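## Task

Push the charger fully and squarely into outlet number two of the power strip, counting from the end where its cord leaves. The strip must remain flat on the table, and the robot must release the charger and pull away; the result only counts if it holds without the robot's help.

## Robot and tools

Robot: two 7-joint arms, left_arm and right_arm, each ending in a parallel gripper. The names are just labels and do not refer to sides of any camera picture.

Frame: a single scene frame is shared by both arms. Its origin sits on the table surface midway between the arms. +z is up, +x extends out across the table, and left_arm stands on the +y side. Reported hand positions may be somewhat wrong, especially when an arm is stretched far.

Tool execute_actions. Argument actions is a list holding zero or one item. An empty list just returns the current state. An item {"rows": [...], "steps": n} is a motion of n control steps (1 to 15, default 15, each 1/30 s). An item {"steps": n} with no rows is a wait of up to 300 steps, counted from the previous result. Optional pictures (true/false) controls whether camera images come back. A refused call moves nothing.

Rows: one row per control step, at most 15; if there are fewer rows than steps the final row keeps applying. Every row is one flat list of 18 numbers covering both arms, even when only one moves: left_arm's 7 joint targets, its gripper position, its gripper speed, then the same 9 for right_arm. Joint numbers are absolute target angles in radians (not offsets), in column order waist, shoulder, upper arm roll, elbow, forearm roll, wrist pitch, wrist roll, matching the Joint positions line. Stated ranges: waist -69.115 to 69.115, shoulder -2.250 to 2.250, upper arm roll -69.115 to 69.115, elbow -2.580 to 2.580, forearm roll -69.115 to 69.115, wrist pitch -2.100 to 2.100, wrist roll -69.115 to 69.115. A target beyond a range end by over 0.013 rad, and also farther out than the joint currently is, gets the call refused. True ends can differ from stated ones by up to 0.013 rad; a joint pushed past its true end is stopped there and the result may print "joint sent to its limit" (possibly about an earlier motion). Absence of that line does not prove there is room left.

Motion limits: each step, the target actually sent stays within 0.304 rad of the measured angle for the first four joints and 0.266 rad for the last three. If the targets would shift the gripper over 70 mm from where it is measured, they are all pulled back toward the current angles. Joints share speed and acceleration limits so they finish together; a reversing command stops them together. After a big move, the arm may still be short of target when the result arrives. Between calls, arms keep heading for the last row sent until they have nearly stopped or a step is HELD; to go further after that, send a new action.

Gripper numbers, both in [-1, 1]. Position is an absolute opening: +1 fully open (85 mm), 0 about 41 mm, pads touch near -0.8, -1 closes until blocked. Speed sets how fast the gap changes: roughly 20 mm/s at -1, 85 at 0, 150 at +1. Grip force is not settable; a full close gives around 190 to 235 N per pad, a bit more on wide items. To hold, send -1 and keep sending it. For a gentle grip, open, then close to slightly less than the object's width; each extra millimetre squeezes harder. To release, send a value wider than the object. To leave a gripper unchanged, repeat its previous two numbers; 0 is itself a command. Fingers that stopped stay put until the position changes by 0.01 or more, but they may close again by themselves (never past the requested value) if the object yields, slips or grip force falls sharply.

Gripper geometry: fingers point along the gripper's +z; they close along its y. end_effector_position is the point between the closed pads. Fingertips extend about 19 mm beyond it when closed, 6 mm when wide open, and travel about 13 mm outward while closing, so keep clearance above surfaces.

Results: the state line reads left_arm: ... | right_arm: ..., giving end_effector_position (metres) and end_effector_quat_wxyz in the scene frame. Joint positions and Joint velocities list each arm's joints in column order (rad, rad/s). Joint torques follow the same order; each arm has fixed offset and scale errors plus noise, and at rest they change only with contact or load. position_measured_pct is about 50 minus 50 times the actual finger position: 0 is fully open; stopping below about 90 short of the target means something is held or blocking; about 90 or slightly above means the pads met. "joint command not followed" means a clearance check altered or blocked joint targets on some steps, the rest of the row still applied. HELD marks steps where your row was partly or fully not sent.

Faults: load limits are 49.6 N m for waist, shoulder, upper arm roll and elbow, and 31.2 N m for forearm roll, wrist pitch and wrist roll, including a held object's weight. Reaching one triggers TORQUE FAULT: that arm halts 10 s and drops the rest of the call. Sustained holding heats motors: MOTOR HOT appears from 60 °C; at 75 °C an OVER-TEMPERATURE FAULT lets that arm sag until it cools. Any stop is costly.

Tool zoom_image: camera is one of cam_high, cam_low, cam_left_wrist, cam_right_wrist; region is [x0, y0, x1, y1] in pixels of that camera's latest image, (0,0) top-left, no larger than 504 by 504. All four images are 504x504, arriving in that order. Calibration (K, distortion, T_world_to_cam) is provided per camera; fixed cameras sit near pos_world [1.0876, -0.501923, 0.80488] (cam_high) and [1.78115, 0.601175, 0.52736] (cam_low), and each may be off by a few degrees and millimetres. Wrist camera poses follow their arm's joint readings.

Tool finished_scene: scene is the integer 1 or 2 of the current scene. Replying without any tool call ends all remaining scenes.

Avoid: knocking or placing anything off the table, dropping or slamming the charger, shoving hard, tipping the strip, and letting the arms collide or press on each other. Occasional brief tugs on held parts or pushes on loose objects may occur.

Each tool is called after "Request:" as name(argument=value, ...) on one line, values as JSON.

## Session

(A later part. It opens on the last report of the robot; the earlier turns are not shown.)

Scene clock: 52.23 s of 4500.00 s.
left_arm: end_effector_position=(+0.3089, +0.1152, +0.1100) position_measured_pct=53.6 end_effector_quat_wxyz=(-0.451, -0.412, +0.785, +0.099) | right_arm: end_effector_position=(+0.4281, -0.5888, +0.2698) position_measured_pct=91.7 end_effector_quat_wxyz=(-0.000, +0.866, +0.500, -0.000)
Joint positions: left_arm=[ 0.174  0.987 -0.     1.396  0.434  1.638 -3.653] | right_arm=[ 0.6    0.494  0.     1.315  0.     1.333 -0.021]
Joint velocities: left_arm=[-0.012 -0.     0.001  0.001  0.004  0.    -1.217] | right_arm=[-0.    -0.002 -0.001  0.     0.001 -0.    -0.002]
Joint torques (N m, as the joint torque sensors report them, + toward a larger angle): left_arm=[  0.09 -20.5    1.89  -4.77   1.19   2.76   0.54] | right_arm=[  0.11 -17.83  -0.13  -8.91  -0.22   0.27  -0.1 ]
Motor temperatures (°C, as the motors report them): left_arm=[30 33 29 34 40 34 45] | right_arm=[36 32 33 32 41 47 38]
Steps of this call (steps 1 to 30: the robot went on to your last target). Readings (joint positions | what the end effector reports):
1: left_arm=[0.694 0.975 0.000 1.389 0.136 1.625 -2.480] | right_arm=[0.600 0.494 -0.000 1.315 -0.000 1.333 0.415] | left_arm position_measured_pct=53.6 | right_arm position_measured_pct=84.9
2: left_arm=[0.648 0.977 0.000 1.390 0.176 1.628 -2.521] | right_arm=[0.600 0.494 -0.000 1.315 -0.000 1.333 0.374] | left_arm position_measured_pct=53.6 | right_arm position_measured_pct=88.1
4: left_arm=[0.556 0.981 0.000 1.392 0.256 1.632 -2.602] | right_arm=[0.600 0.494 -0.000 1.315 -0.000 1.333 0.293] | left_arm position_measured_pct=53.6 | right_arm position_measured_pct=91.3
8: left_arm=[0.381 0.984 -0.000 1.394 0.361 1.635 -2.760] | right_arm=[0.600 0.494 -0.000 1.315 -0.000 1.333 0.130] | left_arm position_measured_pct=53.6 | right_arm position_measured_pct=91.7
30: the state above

Now move the right arm toward its viewing pose (staged).

Request:
execute_actions(actions=[{"rows": [[0.1726,0.9869,0,1.3964,0.4342,1.6382,-4.3516,-1,-0.3,0.4,0.7,0,1.75,-1.4774,1.1362,-0.021,-1,0]], "steps": 15}], pictures=false)

Request:
execute_actions(actions=[{"steps": 25}], pictures=false)

Request:
execute_actions(actions=[{"rows": [[0.1726,0.9869,0,1.3964,0.4342,1.6382,-4.3516,-1,-0.3,-0.0883,0.9272,0,2.1953,-1.4774,1.1362,-0.021,-1,0]], "steps": 15}], pictures=false)

Request:
execute_actions(actions=[{"steps": 25}])

Scene clock: 53.40 s of 4500.00 s.
left_arm: end_effector_position=(+0.3093, +0.1155, +0.1101) position_measured_pct=53.6 end_effector_quat_wxyz=(-0.458, -0.119, +0.879, -0.062) | right_arm: end_effector_position=(+0.4043, -0.4195, +0.1379) position_measured_pct=91.7 end_effector_quat_wxyz=(-0.188, +0.851, +0.490, +0.014)
Joint positions: left_arm=[ 0.173  0.987  0.     1.396  0.434  1.638 -4.352] | right_arm=[ 0.459  0.639  0.001  1.602 -0.278  1.195 -0.021]
Joint velocities: left_arm=[ 0.     0.001  0.     0.     0.    -0.    -0.   ] | right_arm=[-0.281  0.295 -0.     0.71  -1.023 -0.28   0.001]
Joint torques (N m, as the joint torque sensors report them, + toward a larger angle): left_arm=[  0.03 -20.7    1.41  -5.16   0.81   2.59   0.31] | right_arm=[ -0.46 -18.54  -0.47  -6.24  -0.96   1.18  -0.05]
Motor temperatures (°C, as the motors report them): left_arm=[30 33 29 34 40 34 45] | right_arm=[36 32 33 32 41 47 38]
Steps of this call (steps 1 to 20: the robot went on to your last target; steps 21 to 35: all 15 steps of this action). Readings (joint positions | what the end effector reports):
21: left_arm=[0.173 0.987 -0.000 1.396 0.434 1.638 -4.352] | right_arm=[0.599 0.495 0.000 1.316 -0.000 1.332 -0.021] | left_arm position_measured_pct=53.6 | right_arm position_measured_pct=91.7
22: left_arm=[0.173 0.987 -0.000 1.396 0.434 1.638 -4.352] | right_arm=[0.595 0.499 0.001 1.321 -0.004 1.329 -0.021] | left_arm position_measured_pct=53.6 | right_arm position_measured_pct=91.7
24: left_arm=[0.173 0.987 0.000 1.396 0.434 1.638 -4.352] | right_arm=[0.576 0.518 0.003 1.347 -0.026 1.312 -0.021] | left_arm position_measured_pct=53.6 | right_arm position_measured_pct=91.7
28: left_arm=[0.173 0.987 0.000 1.396 0.434 1.638 -4.352] | right_arm=[0.527 0.568 0.001 1.435 -0.104 1.263 -0.021] | left_arm position_measured_pct=53.6 | right_arm position_measured_pct=91.7
35: the state above

Scene clock: 54.23 s of 4500.00 s.
left_arm: end_effector_position=(+0.3093, +0.1155, +0.1101) position_measured_pct=53.6 end_effector_quat_wxyz=(-0.458, -0.119, +0.879, -0.062) | right_arm: end_effector_position=(+0.5434, -0.2357, +0.2136) position_measured_pct=91.7 end_effector_quat_wxyz=(-0.427, +0.847, +0.158, +0.275)
Joint positions: left_arm=[ 0.173  0.987  0.     1.396  0.434  1.638 -4.352] | right_arm=[ 0.4    0.7   -0.     1.75  -1.289  1.136 -0.021]
Joint velocities: left_arm=[-0.     0.001  0.     0.     0.     0.     0.   ] | right_arm=[-0.002  0.001 -0.003  0.004 -1.218 -0.001  0.001]
Joint torques (N m, as the joint torque sensors report them, + toward a larger angle): left_arm=[ -0.06 -20.28   1.63  -4.9    0.58   2.44   0.46] | right_arm=[  0.29 -18.72  -1.38  -6.13  -1.96   2.12   0.01]
Motor temperatures (°C, as the motors report them): left_arm=[30 33 29 34 40 34 45] | right_arm=[36 32 33 32 41 47 38]
Steps of this call (steps 1 to 25: the robot went on to your last target). Readings (joint positions | what the end effector reports):
1: left_arm=[0.173 0.987 0.000 1.396 0.434 1.638 -4.352] | right_arm=[0.450 0.649 0.001 1.625 -0.315 1.185 -0.021] | left_arm position_measured_pct=53.6 | right_arm position_measured_pct=91.7
2: left_arm=[0.173 0.987 0.000 1.396 0.434 1.638 -4.352] | right_arm=[0.442 0.658 0.000 1.647 -0.355 1.177 -0.021] | left_arm position_measured_pct=53.6 | right_arm position_measured_pct=91.7
4: left_arm=[0.173 0.987 0.000 1.396 0.434 1.638 -4.352] | right_arm=[0.428 0.672 -0.000 1.682 -0.436 1.163 -0.021] | left_arm position_measured_pct=53.6 | right_arm position_measured_pct=91.7
8: left_arm=[0.173 0.987 0.000 1.396 0.434 1.638 -4.352] | right_arm=[0.412 0.688 -0.000 1.722 -0.598 1.147 -0.021] | left_arm position_measured_pct=53.6 | right_arm position_measured_pct=91.7
25: the state above

Scene clock: 54.73 s of 4500.00 s.
left_arm: end_effector_position=(+0.3093, +0.1155, +0.1101) position_measured_pct=53.6 end_effector_quat_wxyz=(-0.458, -0.119, +0.879, -0.062) | right_arm: end_effector_position=(+0.4297, -0.0902, +0.1333) position_measured_pct=91.7 end_effector_quat_wxyz=(-0.520, +0.840, +0.107, +0.110)
Joint positions: left_arm=[ 0.173  0.987  0.     1.396  0.434  1.638 -4.352] | right_arm=[ 0.148  0.835  0.001  1.985 -1.448  1.136 -0.021]
Joint velocities: left_arm=[-0.     0.001 -0.     0.002  0.    -0.    -0.   ] | right_arm=[-0.646  0.251 -0.004  0.565 -0.085  0.001 -0.   ]
Joint torques (N m, as the joint torque sensors report them, + toward a larger angle): left_arm=[  0.08 -20.42   1.81  -4.65   0.85   2.47   0.34] | right_arm=[  0.59 -18.12  -1.79  -2.41  -0.72   2.66  -0.05]
Motor temperatures (°C, as the motors report them): left_arm=[30 33 29 34 40 34 45] | right_arm=[36 32 33 32 41 47 38]
Steps of this call (steps 1 to 15: all 15 steps of this action). Readings (joint positions | what the end effector reports):
1: left_arm=[0.173 0.987 0.000 1.396 0.434 1.638 -4.352] | right_arm=[0.400 0.700 -0.000 1.750 -1.330 1.136 -0.021] | left_arm position_measured_pct=53.6 | right_arm position_measured_pct=91.7
2: left_arm=[0.173 0.987 0.000 1.396 0.434 1.638 -4.352] | right_arm=[0.395 0.703 0.001 1.753 -1.369 1.136 -0.021] | left_arm position_measured_pct=53.6 | right_arm position_measured_pct=91.7
4: left_arm=[0.173 0.987 0.000 1.396 0.434 1.638 -4.352] | right_arm=[0.371 0.721 0.003 1.773 -1.415 1.136 -0.021] | left_arm position_measured_pct=53.6 | right_arm position_measured_pct=91.7
8: left_arm=[0.173 0.987 0.000 1.396 0.434 1.638 -4.352] | right_arm=[0.293 0.771 0.001 1.849 -1.426 1.136 -0.021] | left_arm position_measured_pct=53.6 | right_arm position_measured_pct=91.7
15: the state above

Scene clock: 55.57 s of 4500.00 s.
left_arm: end_effector_position=(+0.3093, +0.1155, +0.1101) position_measured_pct=53.6 end_effector_quat_wxyz=(-0.458, -0.119, +0.879, -0.062) | right_arm: end_effector_position=(+0.2633, -0.0129, +0.0915) position_measured_pct=91.7 end_effector_quat_wxyz=(-0.532, +0.836, +0.114, -0.072)
Joint positions: left_arm=[ 0.173  0.987  0.     1.396  0.434  1.638 -4.352] | right_arm=[-0.088  0.927 -0.     2.195 -1.477  1.136 -0.021]
Joint velocities: left_arm=[ 0.     0.002 -0.    -0.    -0.     0.    -0.   ] | right_arm=[-0.002  0.    -0.001 -0.     0.001 -0.    -0.   ]
Joint torques (N m, as the joint torque sensors report them, + toward a larger angle): left_arm=[  0.14 -20.29   1.85  -4.79   1.     2.36   0.28] | right_arm=[  0.03 -15.93  -2.08   0.16  -0.23   2.81   0.01]
Motor temperatures (°C, as the motors report them): left_arm=[30 33 29 34 40 34 45] | right_arm=[36 32 33 32 41 47 38]
Steps of this call (steps 1 to 25: the robot went on to your last target). Readings (joint positions | what the end effector reports):
1: left_arm=[0.173 0.987 0.000 1.396 0.434 1.638 -4.352] | right_arm=[0.127 0.843 0.001 2.004 -1.450 1.136 -0.021] | left_arm position_measured_pct=53.6 | right_arm position_measured_pct=91.7
2: left_arm=[0.173 0.987 0.000 1.396 0.434 1.638 -4.352] | right_arm=[0.105 0.852 0.000 2.023 -1.453 1.136 -0.021] | left_arm position_measured_pct=53.6 | right_arm position_measured_pct=91.7
4: left_arm=[0.173 0.987 0.000 1.396 0.434 1.638 -4.352] | right_arm=[0.061 0.869 0.000 2.062 -1.459 1.136 -0.021] | left_arm position_measured_pct=53.6 | right_arm position_measured_pct=91.7
8: left_arm=[0.173 0.987 0.000 1.396 0.434 1.638 -4.352] | right_arm=[-0.027 0.903 -0.000 2.140 -1.470 1.136 -0.021] | left_arm position_measured_pct=53.6 | right_arm position_measured_pct=91.7
25: the state above
camera_calibration (this result's frames):
cam_left_wrist: T_world_to_cam=[[-0.227581, 0.973752, 0.00378169, -0.0430445], [0.517478, 0.124231, -0.84663, -0.0179868], [-0.824878, -0.19072, -0.532168, 0.481784], [0, 0, 0, 1]] pos_world=[0.396925, 0.136035, 0.241324]
cam_right_wrist: T_world_to_cam=[[0.11318, -0.359824, -0.92613, 0.0553097], [-0.968749, -0.247029, -0.0224114, 0.319176], [-0.220717, 0.899724, -0.376538, 0.25065], [0, 0, 0, 1]] pos_world=[0.358264, -0.126768, 0.152756]

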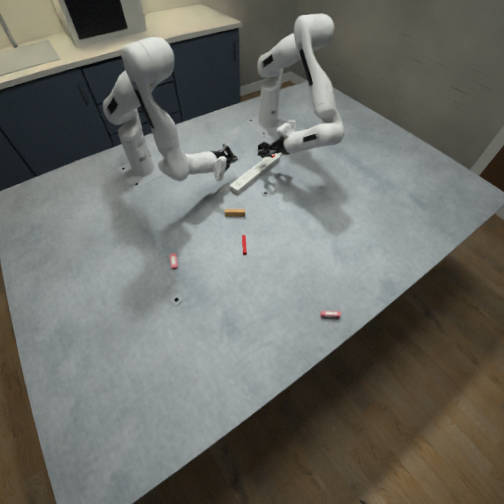

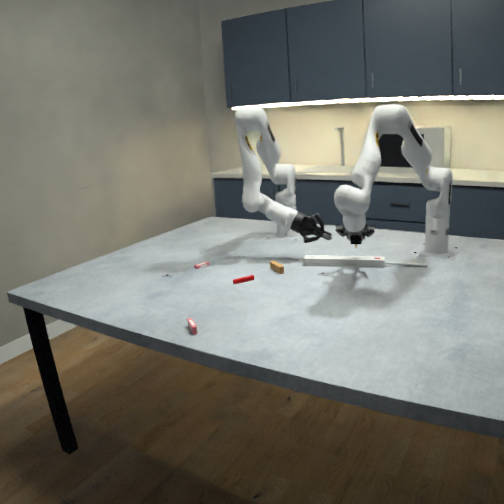

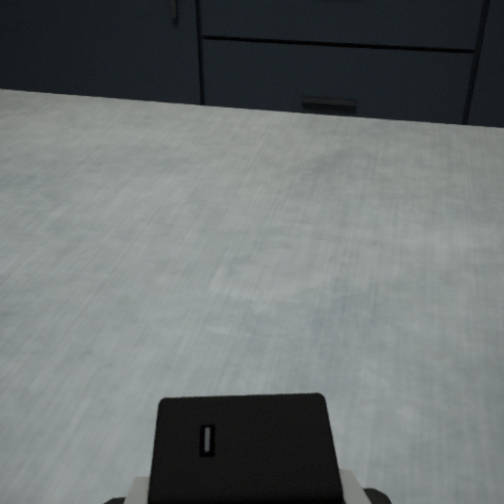

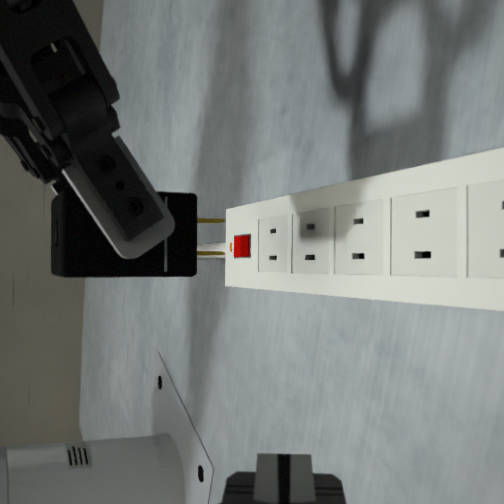

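Request:
zoom_image(camera="cam_right_wrist", region=[180, 170, 340, 310])

Region (180, 170, 340, 310) of cam_right_wrist's 504x504 image, scaled by 3.150; it fills the top 441 rows of this view, and the rest is white.

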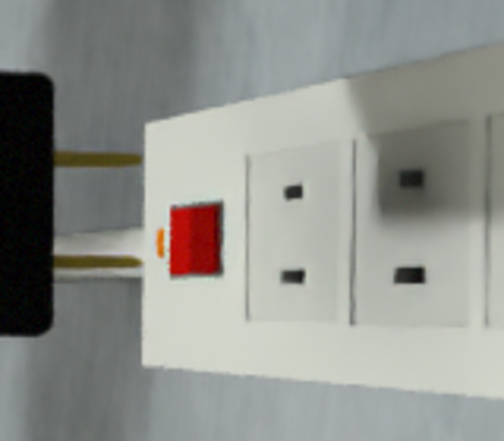

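Request:
execute_actions(actions=[{"rows": [[0.1735,1.0357,0,1.3978,0.4339,1.5924,-4.3721,-1,-0.3,-0.0883,0.9272,0,2.1953,-1.4774,1.1362,-0.021,-1,0]], "steps": 15}])

Scene clock: 59.47 s of 4500.00 s.
left_arm: end_effector_position=(+0.3084, +0.1153, +0.0822) position_measured_pct=53.6 end_effector_quat_wxyz=(-0.457, -0.119, +0.879, -0.062) | right_arm: end_effector_position=(+0.2632, -0.0128, +0.0914) position_measured_pct=91.7 end_effector_quat_wxyz=(-0.532, +0.836, +0.114, -0.072)
Joint positions: left_arm=[ 0.173  1.035 -0.     1.398  0.434  1.592 -4.372] | right_arm=[-0.088  0.927 -0.     2.195 -1.477  1.136 -0.021]
Joint velocities: left_arm=[-0.     0.001 -0.     0.001  0.    -0.    -0.   ] | right_arm=[ 0.  0. -0.  0.  0. -0.  0.]
Joint torques (N m, as the joint torque sensors report them, + toward a larger angle): left_arm=[ -0.29 -20.7    1.8   -4.38   0.73   2.41   0.27] | right_arm=[  0.11 -15.76  -2.     0.15  -0.24   2.86   0.07]
Motor temperatures (°C, as the motors report them): left_arm=[30 33 29 34 40 34 45] | right_arm=[36 32 33 32 41 47 38]
Steps of this call (steps 1 to 15: the robot went on to your last target; steps 16 to 90: nothing new was sent; then 0.40 s passed at rest; steps 91 to 105: all 15 steps of this action). Readings (joint positions | what the end effector reports):
91: left_arm=[0.173 0.988 0.000 1.396 0.434 1.638 -4.352] | right_arm=[-0.088 0.927 -0.000 2.195 -1.477 1.136 -0.021] | left_arm position_measured_pct=53.6 | right_arm position_measured_pct=91.7
92: left_arm=[0.173 0.994 0.000 1.396 0.435 1.634 -4.354] | right_arm=[-0.088 0.927 -0.000 2.195 -1.477 1.136 -0.021] | left_arm position_measured_pct=53.6 | right_arm position_measured_pct=91.7
94: left_arm=[0.173 1.020 0.000 1.396 0.434 1.611 -4.364] | right_arm=[-0.088 0.927 -0.000 2.195 -1.477 1.136 -0.021] | left_arm position_measured_pct=53.6 | right_arm position_measured_pct=91.7
98: left_arm=[0.173 1.034 -0.000 1.398 0.434 1.592 -4.372] | right_arm=[-0.088 0.927 -0.000 2.195 -1.477 1.136 -0.021] | left_arm position_measured_pct=53.6 | right_arm position_measured_pct=91.7
105: the state above
camera_calibration (this result's frames):
cam_left_wrist: T_world_to_cam=[[-0.227594, 0.973749, 0.00377052, -0.0428854], [0.517668, 0.124272, -0.846508, -0.0411661], [-0.824755, -0.190708, -0.532362, 0.466124], [0, 0, 0, 1]] pos_world=[0.395988, 0.135769, 0.213461]
cam_right_wrist: T_world_to_cam=[[0.113192, -0.359822, -0.926129, 0.0553092], [-0.968702, -0.24722, -0.0223444, 0.319097], [-0.220917, 0.899672, -0.376543, 0.250633], [0, 0, 0, 1]] pos_world=[0.358218, -0.126699, 0.152728]

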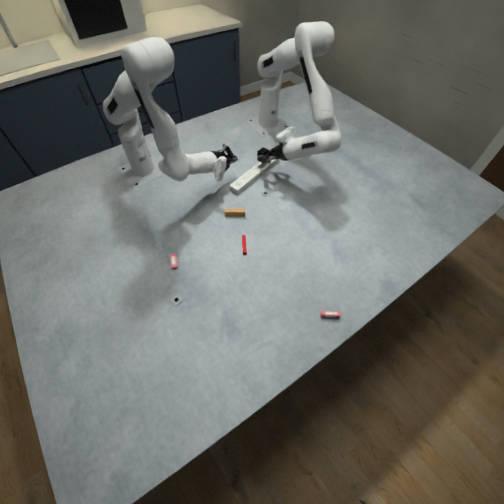

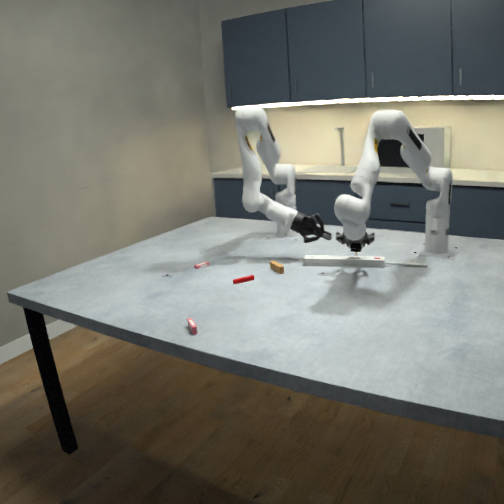

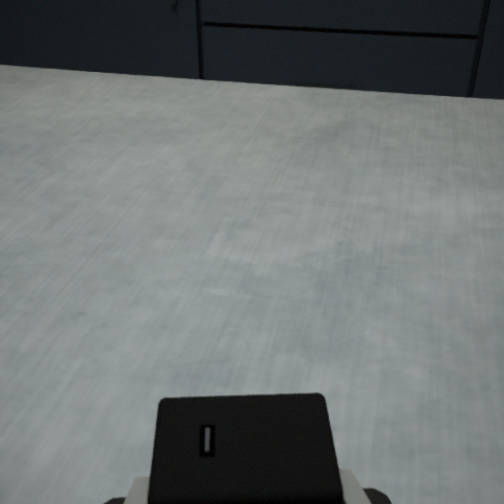

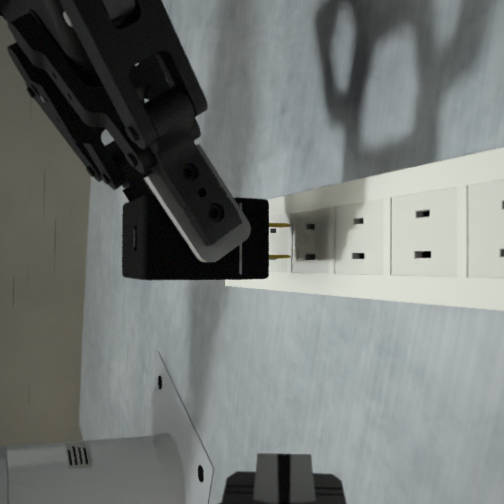

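Request:
zoom_image(camera="cam_right_wrist", region=[250, 195, 340, 285])

Request:
zoom_image(camera="cam_low", region=[325, 230, 395, 275])

Region (250, 195, 340, 285) of cam_right_wrist's 504x504 image, scaled by 5.600.

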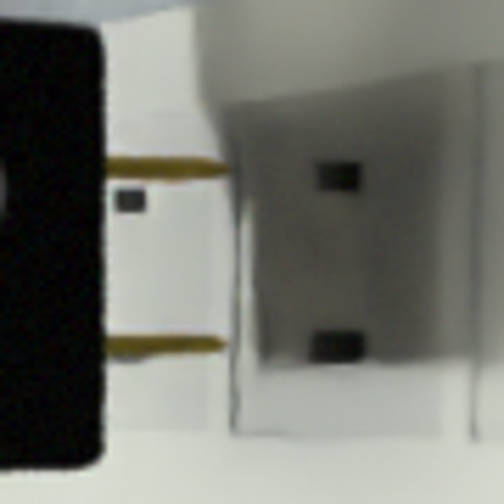

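Region (325, 230, 395, 275) of cam_low's 504x504 image, scaled by 7.200, with more detail than that image has; it fills the top 324 rows of this view, and the rest is white.

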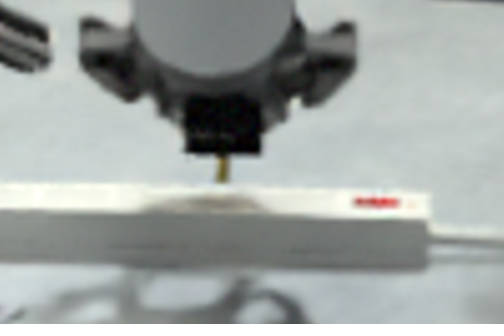

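Request:
execute_actions(actions=[{"rows": [[0.1705,1.0468,0,1.4013,0.4314,1.5800,-4.3800,-1,-0.3,-0.0883,0.9272,0,2.1953,-1.4774,1.1362,-0.021,-1,0]], "steps": 15}])

Request:
zoom_image(camera="cam_right_wrist", region=[270, 205, 340, 275])

Scene clock: 69.60 s of 4500.00 s.
left_arm: end_effector_position=(+0.3077, +0.1172, +0.0751) position_measured_pct=53.6 end_effector_quat_wxyz=(-0.458, -0.119, +0.879, -0.062) | right_arm: end_effector_position=(+0.2632, -0.0128, +0.0914) position_measured_pct=91.7 end_effector_quat_wxyz=(-0.532, +0.836, +0.114, -0.072)
Joint positions: left_arm=[ 0.171  1.047 -0.     1.401  0.431  1.58  -4.38 ] | right_arm=[-0.088  0.927 -0.     2.195 -1.477  1.136 -0.021]
Joint velocities: left_arm=[-0.     0.001 -0.    -0.    -0.     0.    -0.   ] | right_arm=[ 0.     0.    -0.001 -0.     0.001  0.001  0.   ]
Joint torques (N m, as the joint torque sensors report them, + toward a larger angle): left_arm=[  0.06 -20.33   1.8   -4.46   0.62   2.75   0.44] | right_arm=[  0.26 -15.82  -2.06   0.17  -0.04   2.83   0.11]
Motor temperatures (°C, as the motors report them): left_arm=[30 33 29 34 40 34 45] | right_arm=[36 32 33 32 41 47 38]
Steps of this call (steps 1 to 15: the robot went on to your last target; steps 16 to 90: nothing new was sent; then 6.63 s passed at rest; steps 91 to 105: all 15 steps of this action). Readings (joint positions | what the end effector reports):
91: left_arm=[0.173 1.037 0.000 1.398 0.434 1.592 -4.373] | right_arm=[-0.088 0.927 0.000 2.195 -1.477 1.136 -0.021] | left_arm position_measured_pct=53.6 | right_arm position_measured_pct=91.7
92: left_arm=[0.172 1.042 0.001 1.399 0.433 1.587 -4.376] | right_arm=[-0.088 0.927 -0.000 2.195 -1.477 1.136 -0.021] | left_arm position_measured_pct=53.6 | right_arm position_measured_pct=91.7
94: left_arm=[0.171 1.046 -0.000 1.401 0.431 1.580 -4.380] | right_arm=[-0.088 0.927 -0.000 2.195 -1.477 1.136 -0.021] | left_arm position_measured_pct=53.6 | right_arm position_measured_pct=91.7
98: left_arm=[0.171 1.047 -0.000 1.401 0.431 1.580 -4.380] | right_arm=[-0.088 0.927 -0.000 2.195 -1.477 1.136 -0.021] | left_arm position_measured_pct=53.6 | right_arm position_measured_pct=91.7
105: the state above
camera_calibration (this result's frames):
cam_left_wrist: T_world_to_cam=[[-0.227492, 0.973772, 0.00390599, -0.0449508], [0.517489, 0.124292, -0.846615, -0.0469981], [-0.824896, -0.190577, -0.532191, 0.462224], [0, 0, 0, 1]] pos_world=[0.395381, 0.137703, 0.206378]
cam_right_wrist: T_world_to_cam=[[0.113191, -0.359822, -0.926129, 0.0553092], [-0.968702, -0.247219, -0.0223444, 0.319097], [-0.220917, 0.899673, -0.376543, 0.250633], [0, 0, 0, 1]] pos_world=[0.358218, -0.126699, 0.152728]

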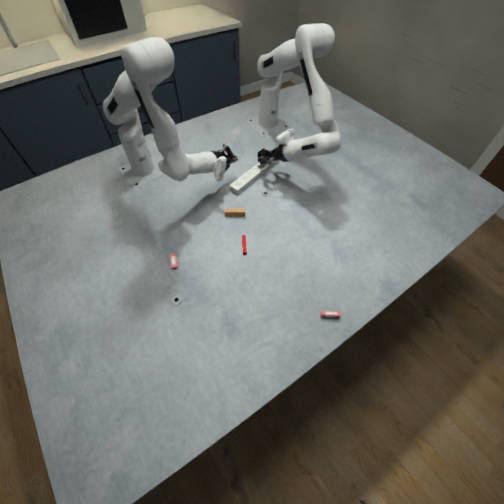

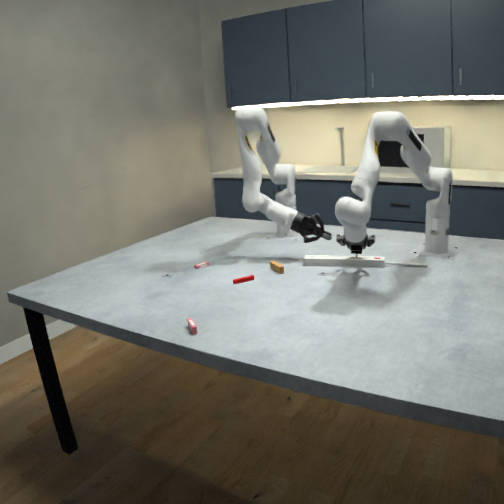

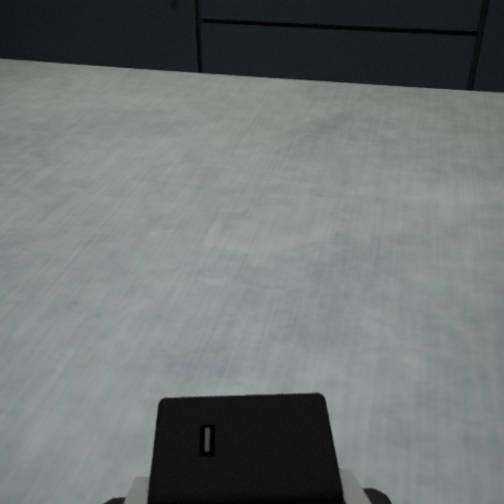

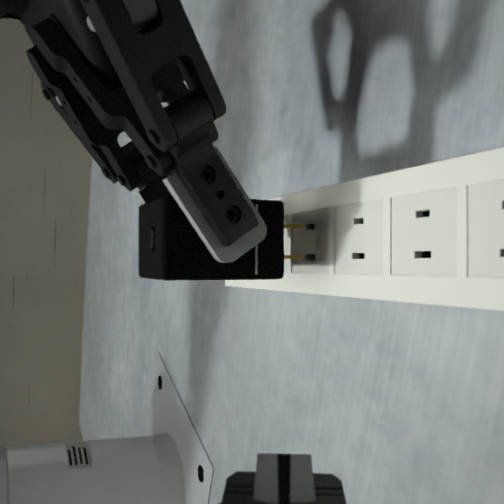

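Region (270, 205, 340, 275) of cam_right_wrist's 504x504 image, scaled by 7.200.

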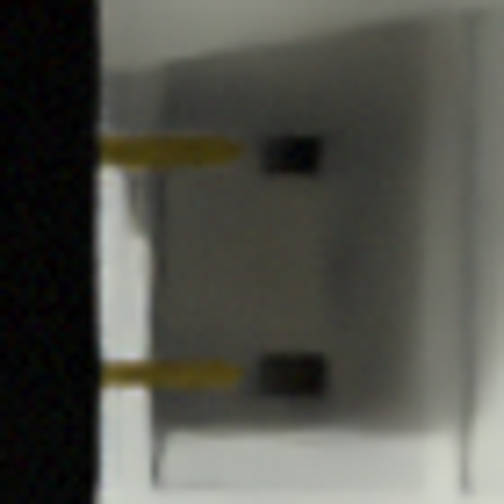

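Request:
execute_actions(actions=[])

Scene clock: 72.13 s of 4500.00 s.
left_arm: end_effector_position=(+0.3077, +0.1172, +0.0751) position_measured_pct=53.6 end_effector_quat_wxyz=(-0.458, -0.119, +0.879, -0.062) | right_arm: end_effector_position=(+0.2632, -0.0128, +0.0914) position_measured_pct=91.7 end_effector_quat_wxyz=(-0.532, +0.836, +0.114, -0.072)
Joint positions: left_arm=[ 0.17   1.047  0.     1.401  0.431  1.58  -4.38 ] | right_arm=[-0.088  0.927 -0.     2.195 -1.477  1.136 -0.021]
Joint velocities: left_arm=[-0.    -0.002 -0.     0.    -0.    -0.    -0.   ] | right_arm=[-0.    -0.001 -0.001 -0.    -0.001 -0.    -0.   ]
Joint torques (N m, as the joint torque sensors report them, + toward a larger angle): left_arm=[ -0.31 -20.8    1.73  -4.62   0.84   2.56   0.47] | right_arm=[  0.12 -15.82  -1.94   0.19  -0.2    2.82   0.12]
Motor temperatures (°C, as the motors report them): left_arm=[30 33 29 34 40 34 45] | right_arm=[36 32 33 32 41 47 38]
Steps of this call (steps 1 to 15: the robot went on to your last target; steps 16 to 76: nothing new was sent). Readings (joint positions | what the end effector reports):
1: left_arm=[0.171 1.047 -0.000 1.401 0.431 1.580 -4.380] | right_arm=[-0.088 0.927 -0.000 2.195 -1.477 1.136 -0.021] | left_arm position_measured_pct=53.6 | right_arm position_measured_pct=91.7
2: left_arm=[0.171 1.047 -0.000 1.401 0.431 1.580 -4.380] | right_arm=[-0.088 0.927 -0.000 2.195 -1.477 1.136 -0.021] | left_arm position_measured_pct=53.6 | right_arm position_measured_pct=91.7
4: left_arm=[0.171 1.047 -0.000 1.401 0.431 1.580 -4.380] | right_arm=[-0.088 0.927 -0.000 2.195 -1.477 1.136 -0.021] | left_arm position_measured_pct=53.6 | right_arm position_measured_pct=91.7
8: left_arm=[0.171 1.047 0.000 1.401 0.431 1.580 -4.380] | right_arm=[-0.088 0.927 -0.000 2.195 -1.477 1.136 -0.021] | left_arm position_measured_pct=53.6 | right_arm position_measured_pct=91.7
76: the state above
All arms were judged still, so your last target was given up. Only a new action makes them travel on or press farther. Fingers that are still opening or closing keep moving.
camera_calibration (this result's frames):
cam_left_wrist: T_world_to_cam=[[-0.227503, 0.97377, 0.00391863, -0.0449529], [0.517462, 0.124302, -0.84663, -0.0469976], [-0.82491, -0.190583, -0.532167, 0.462219], [0, 0, 0, 1]] pos_world=[0.395382, 0.137707, 0.206365]
cam_right_wrist: T_world_to_cam=[[0.113191, -0.359822, -0.926129, 0.0553092], [-0.968702, -0.247219, -0.0223442, 0.319097], [-0.220917, 0.899673, -0.376543, 0.250633], [0, 0, 0, 1]] pos_world=[0.358218, -0.126699, 0.152728]

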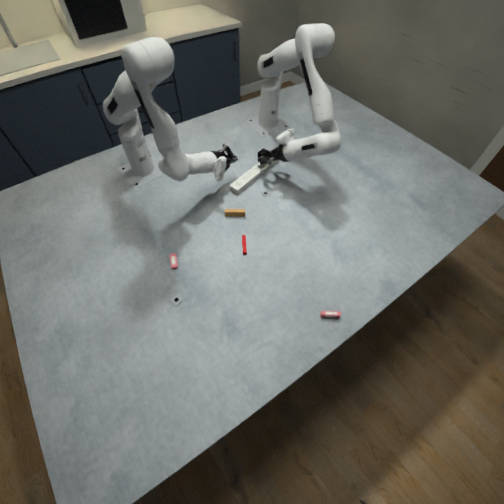

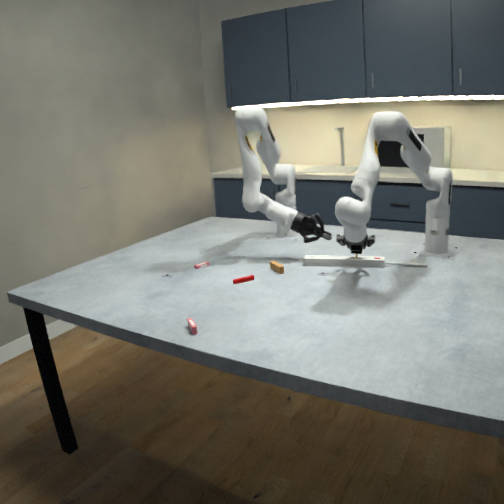

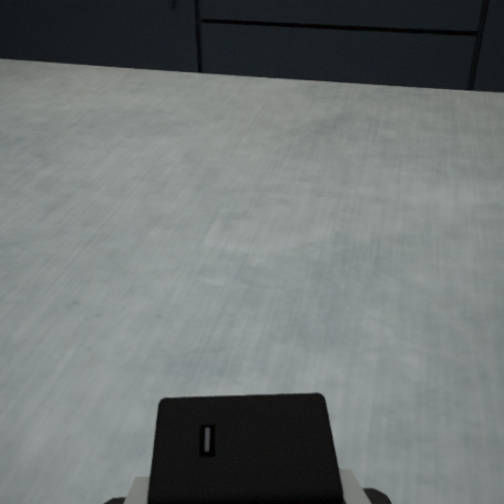

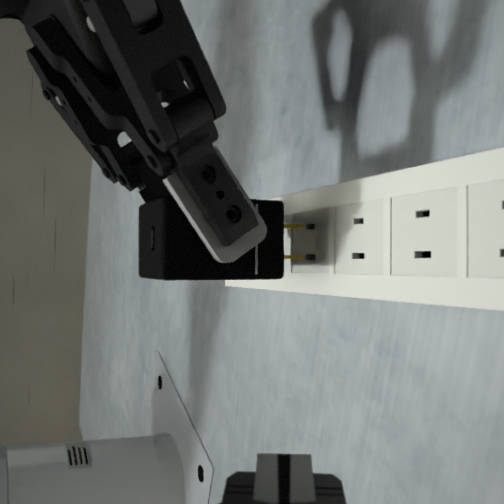

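Request:
execute_actions(actions=[{"rows": [[0.1705,1.05047,0,1.40093,0.43137,1.57701,-4.38138,-1,-0.3,-0.0883,0.9272,0,2.1953,-1.4774,1.1362,-0.021,-1,0]], "steps": 12}])

Request:
zoom_image(camera="cam_right_wrist", region=[270, 205, 340, 275])

Scene clock: 73.23 s of 4500.00 s.
left_arm: end_effector_position=(+0.3077, +0.1172, +0.0731) position_measured_pct=53.6 end_effector_quat_wxyz=(-0.458, -0.119, +0.879, -0.062) | right_arm: end_effector_position=(+0.2632, -0.0128, +0.0914) position_measured_pct=91.7 end_effector_quat_wxyz=(-0.532, +0.836, +0.114, -0.072)
Joint positions: left_arm=[ 0.17   1.05   0.     1.401  0.431  1.577 -4.381] | right_arm=[-0.088  0.927 -0.     2.195 -1.477  1.136 -0.021]
Joint velocities: left_arm=[-0.     0.001 -0.     0.001 -0.     0.     0.   ] | right_arm=[ 0.     0.001 -0.001 -0.     0.001 -0.    -0.   ]
Joint torques (N m, as the joint torque sensors report them, + toward a larger angle): left_arm=[  0.43 -20.28   1.88  -4.24   0.71   2.33   0.51] | right_arm=[  0.14 -15.8   -1.8    0.26  -0.19   2.9    0.08]
Motor temperatures (°C, as the motors report them): left_arm=[30 34 29 34 40 34 45] | right_arm=[36 32 33 32 41 47 38]
Steps of this call (steps 1 to 21: nothing new was sent; steps 22 to 33: all 12 steps of this action). Readings (joint positions | what the end effector reports):
22: left_arm=[0.170 1.048 0.000 1.401 0.431 1.580 -4.380] | right_arm=[-0.088 0.927 -0.000 2.195 -1.477 1.136 -0.021] | left_arm position_measured_pct=53.6 | right_arm position_measured_pct=91.7
23: left_arm=[0.171 1.050 0.000 1.401 0.431 1.578 -4.381] | right_arm=[-0.088 0.927 -0.000 2.195 -1.477 1.136 -0.021] | left_arm position_measured_pct=53.6 | right_arm position_measured_pct=91.7
25: left_arm=[0.171 1.050 -0.000 1.401 0.431 1.577 -4.381] | right_arm=[-0.088 0.927 -0.000 2.195 -1.477 1.136 -0.021] | left_arm position_measured_pct=53.6 | right_arm position_measured_pct=91.7
29: left_arm=[0.170 1.050 -0.000 1.401 0.431 1.577 -4.381] | right_arm=[-0.088 0.927 -0.000 2.195 -1.477 1.136 -0.021] | left_arm position_measured_pct=53.6 | right_arm position_measured_pct=91.7
33: the state above
camera_calibration (this result's frames):
cam_left_wrist: T_world_to_cam=[[-0.227486, 0.973773, 0.00391779, -0.0449681], [0.517482, 0.124297, -0.846618, -0.0486787], [-0.824901, -0.190566, -0.532186, 0.461139], [0, 0, 0, 1]] pos_world=[0.395355, 0.137717, 0.204376]
cam_right_wrist: T_world_to_cam=[[0.113192, -0.359822, -0.926129, 0.0553091], [-0.968702, -0.247219, -0.0223447, 0.319097], [-0.220917, 0.899673, -0.376543, 0.250633], [0, 0, 0, 1]] pos_world=[0.358218, -0.126699, 0.152728]

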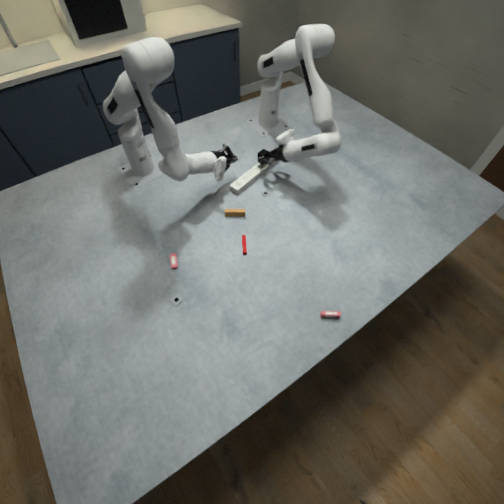

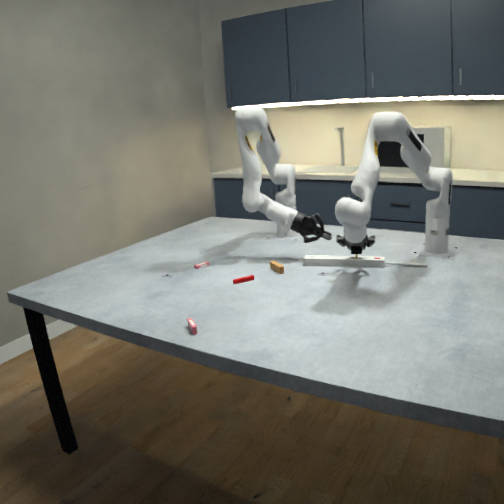

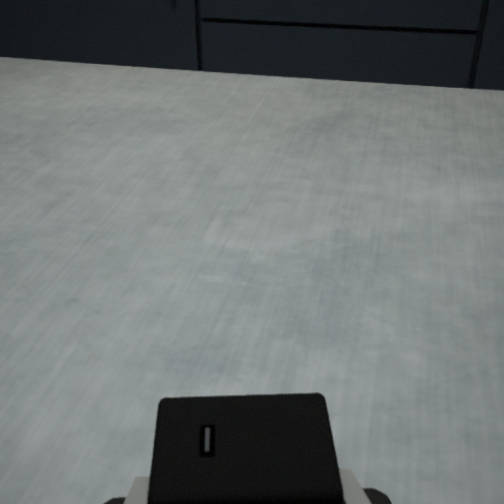

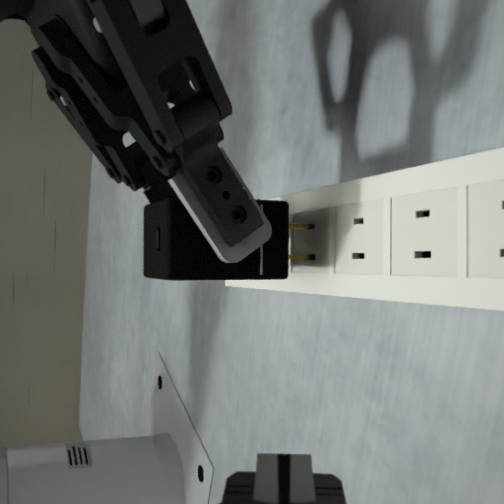

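Region (270, 205, 340, 275) of cam_right_wrist's 504x504 image, scaled by 7.200.

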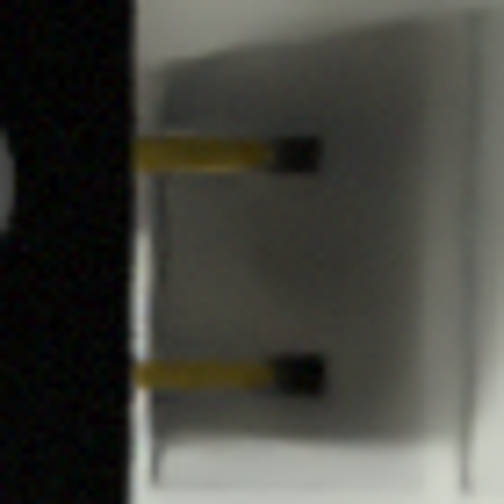

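Request:
execute_actions(actions=[{"rows": [[0.1705,1.05413,0,1.40056,0.43134,1.57402,-4.38277,-1,-0.3,-0.0883,0.9272,0,2.1953,-1.4774,1.1362,-0.021,-1,0]], "steps": 12}])

Request:
zoom_image(camera="cam_right_wrist", region=[270, 205, 340, 275])

Scene clock: 74.40 s of 4500.00 s.
left_arm: end_effector_position=(+0.3077, +0.1173, +0.0711) position_measured_pct=53.6 end_effector_quat_wxyz=(-0.458, -0.119, +0.879, -0.062) | right_arm: end_effector_position=(+0.2632, -0.0128, +0.0914) position_measured_pct=91.7 end_effector_quat_wxyz=(-0.532, +0.836, +0.114, -0.072)
Joint positions: left_arm=[ 0.171  1.054  0.     1.401  0.431  1.574 -4.383] | right_arm=[-0.088  0.927 -0.     2.195 -1.477  1.136 -0.021]
Joint velocities: left_arm=[ 0.     0.    -0.    -0.001  0.    -0.     0.   ] | right_arm=[-0.     0.001  0.001  0.    -0.002 -0.001 -0.001]
Joint torques (N m, as the joint torque sensors report them, + toward a larger angle): left_arm=[  0.01 -20.67   1.48  -4.19   0.57   2.41   0.43] | right_arm=[  0.25 -15.89  -1.97   0.06  -0.08   2.83   0.1 ]
Motor temperatures (°C, as the motors report them): left_arm=[30 34 29 34 40 34 45] | right_arm=[36 32 33 32 41 47 38]
Steps of this call (steps 1 to 15: the robot went on to your last target; steps 16 to 23: nothing new was sent; steps 24 to 35: all 12 steps of this action). Readings (joint positions | what the end effector reports):
24: left_arm=[0.170 1.051 0.000 1.401 0.431 1.577 -4.382] | right_arm=[-0.088 0.927 -0.000 2.195 -1.477 1.136 -0.021] | left_arm position_measured_pct=53.6 | right_arm position_measured_pct=91.7
25: left_arm=[0.171 1.053 0.000 1.401 0.431 1.575 -4.382] | right_arm=[-0.088 0.927 -0.000 2.195 -1.477 1.136 -0.021] | left_arm position_measured_pct=53.6 | right_arm position_measured_pct=91.7
27: left_arm=[0.171 1.054 -0.000 1.401 0.431 1.574 -4.383] | right_arm=[-0.088 0.927 -0.000 2.195 -1.477 1.136 -0.021] | left_arm position_measured_pct=53.6 | right_arm position_measured_pct=91.7
31: left_arm=[0.170 1.054 -0.000 1.401 0.431 1.574 -4.383] | right_arm=[-0.088 0.927 -0.000 2.195 -1.477 1.136 -0.021] | left_arm position_measured_pct=53.6 | right_arm position_measured_pct=91.7
35: the state above
camera_calibration (this result's frames):
cam_left_wrist: T_world_to_cam=[[-0.22746, 0.973779, 0.0039188, -0.0449925], [0.517493, 0.124286, -0.846613, -0.0503562], [-0.824902, -0.190543, -0.532194, 0.460049], [0, 0, 0, 1]] pos_world=[0.39532, 0.13773, 0.202379]
cam_right_wrist: T_world_to_cam=[[0.113191, -0.359822, -0.92613, 0.0553093], [-0.968702, -0.247219, -0.0223443, 0.319097], [-0.220917, 0.899673, -0.376543, 0.250633], [0, 0, 0, 1]] pos_world=[0.358218, -0.126699, 0.152728]

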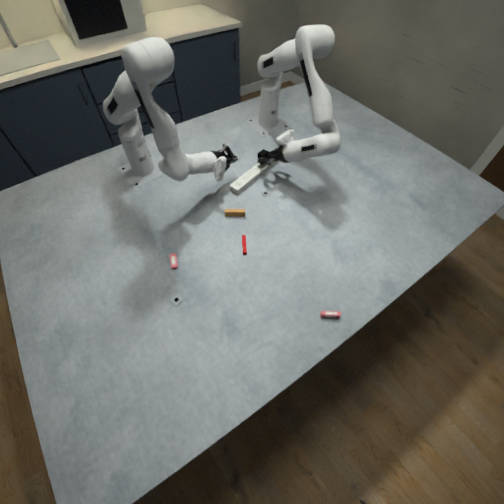

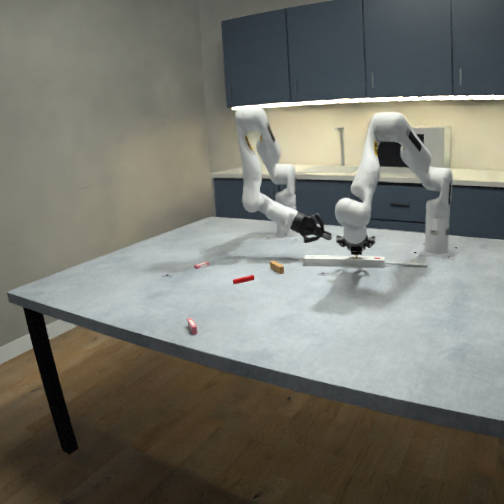

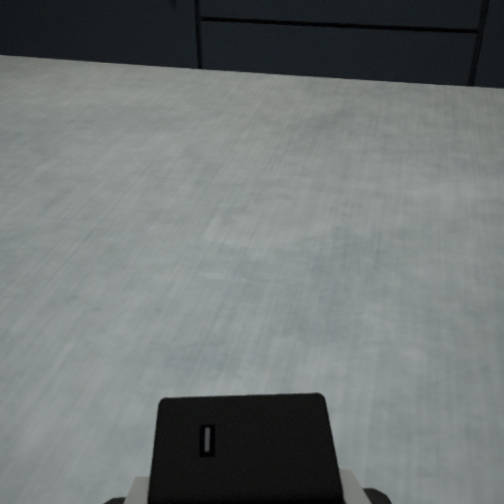

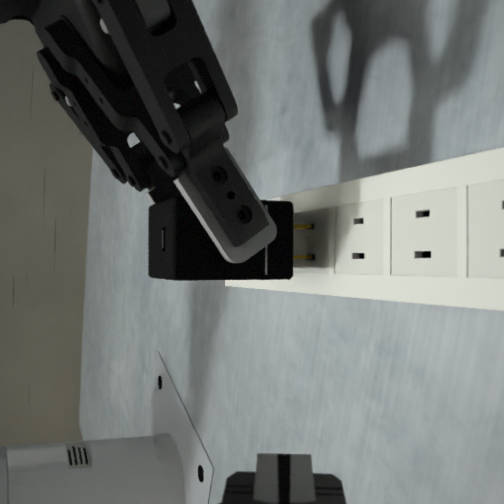

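Region (270, 205, 340, 275) of cam_right_wrist's 504x504 image, scaled by 7.200.

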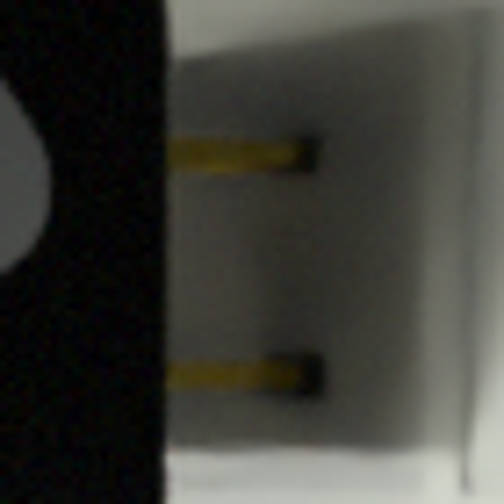

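Request:
execute_actions(actions=[{"rows": [[0.1705,1.05688,0,1.40028,0.43132,1.57178,-4.38381,-1,-0.3,-0.0883,0.9272,0,2.1953,-1.4774,1.1362,-0.021,-1,0]], "steps": 12}])

Request:
zoom_image(camera="cam_right_wrist", region=[270, 205, 340, 275])

Scene clock: 75.50 s of 4500.00 s.
left_arm: end_effector_position=(+0.3077, +0.1173, +0.0709) position_measured_pct=53.6 end_effector_quat_wxyz=(-0.458, -0.119, +0.879, -0.063) | right_arm: end_effector_position=(+0.2632, -0.0128, +0.0914) position_measured_pct=91.7 end_effector_quat_wxyz=(-0.532, +0.836, +0.114, -0.072)
Joint positions: left_arm=[ 0.17   1.055  0.     1.4    0.432  1.574 -4.384] | right_arm=[-0.088  0.927 -0.     2.195 -1.477  1.136 -0.021]
Joint velocities: left_arm=[-0.    -0.    -0.    -0.001 -0.     0.     0.   ] | right_arm=[ 0.     0.001 -0.001 -0.    -0.002  0.     0.   ]
Joint torques (N m, as the joint torque sensors report them, + toward a larger angle): left_arm=[  0.37 -18.94   1.27  -4.64   0.32   1.36   0.5 ] | right_arm=[  0.17 -15.87  -1.97  -0.12  -0.18   2.83   0.13]
Motor temperatures (°C, as the motors report them): left_arm=[30 34 29 34 40 34 45] | right_arm=[36 32 33 32 41 47 38]
Steps of this call (steps 1 to 15: the robot went on to your last target; steps 16 to 21: nothing new was sent; steps 22 to 33: all 12 steps of this action). Readings (joint positions | what the end effector reports):
22: left_arm=[0.170 1.055 0.000 1.400 0.431 1.574 -4.383] | right_arm=[-0.088 0.927 -0.000 2.195 -1.477 1.136 -0.021] | left_arm position_measured_pct=53.6 | right_arm position_measured_pct=91.7
23: left_arm=[0.170 1.055 0.000 1.400 0.432 1.575 -4.383] | right_arm=[-0.088 0.927 -0.000 2.195 -1.477 1.136 -0.021] | left_arm position_measured_pct=53.6 | right_arm position_measured_pct=91.7
25: left_arm=[0.170 1.055 0.000 1.400 0.432 1.574 -4.384] | right_arm=[-0.088 0.927 -0.000 2.195 -1.477 1.136 -0.021] | left_arm position_measured_pct=53.6 | right_arm position_measured_pct=91.7
29: left_arm=[0.170 1.055 0.000 1.400 0.432 1.574 -4.384] | right_arm=[-0.088 0.927 -0.000 2.195 -1.477 1.136 -0.021] | left_arm position_measured_pct=53.6 | right_arm position_measured_pct=91.7
33: the state above
camera_calibration (this result's frames):
cam_left_wrist: T_world_to_cam=[[-0.22736, 0.973806, 0.00311754, -0.0449739], [0.517195, 0.123464, -0.846916, -0.0503614], [-0.825116, -0.190942, -0.531718, 0.45999], [0, 0, 0, 1]] pos_world=[0.395367, 0.137845, 0.202074]
cam_right_wrist: T_world_to_cam=[[0.113192, -0.359822, -0.926129, 0.0553091], [-0.968702, -0.247219, -0.0223447, 0.319097], [-0.220917, 0.899673, -0.376543, 0.250633], [0, 0, 0, 1]] pos_world=[0.358218, -0.126699, 0.152728]

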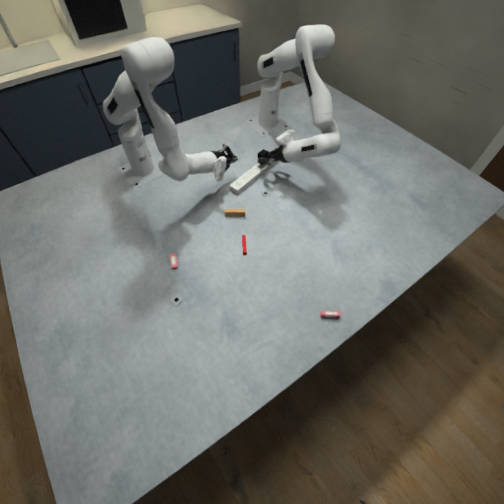

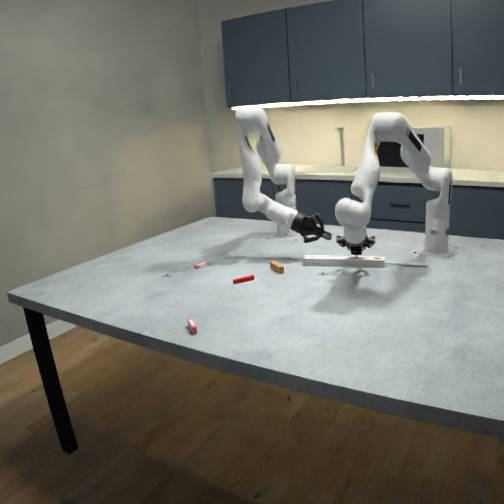

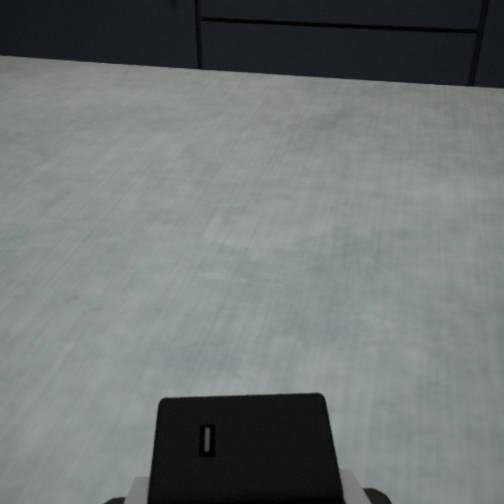

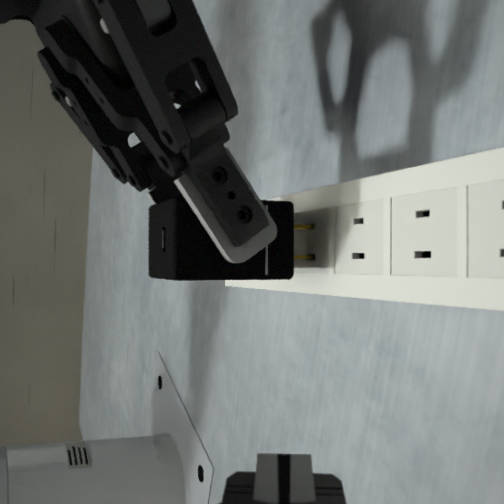

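Region (270, 205, 340, 275) of cam_right_wrist's 504x504 image, scaled by 7.200.

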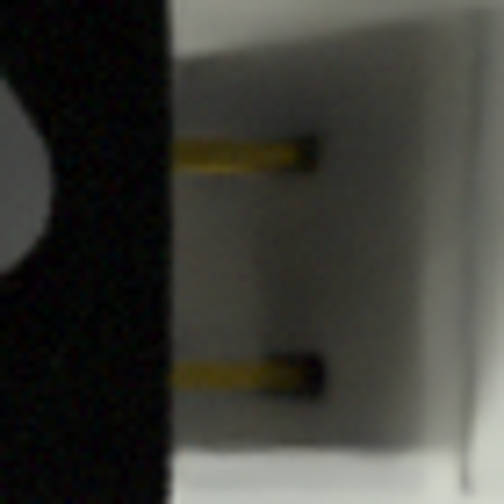

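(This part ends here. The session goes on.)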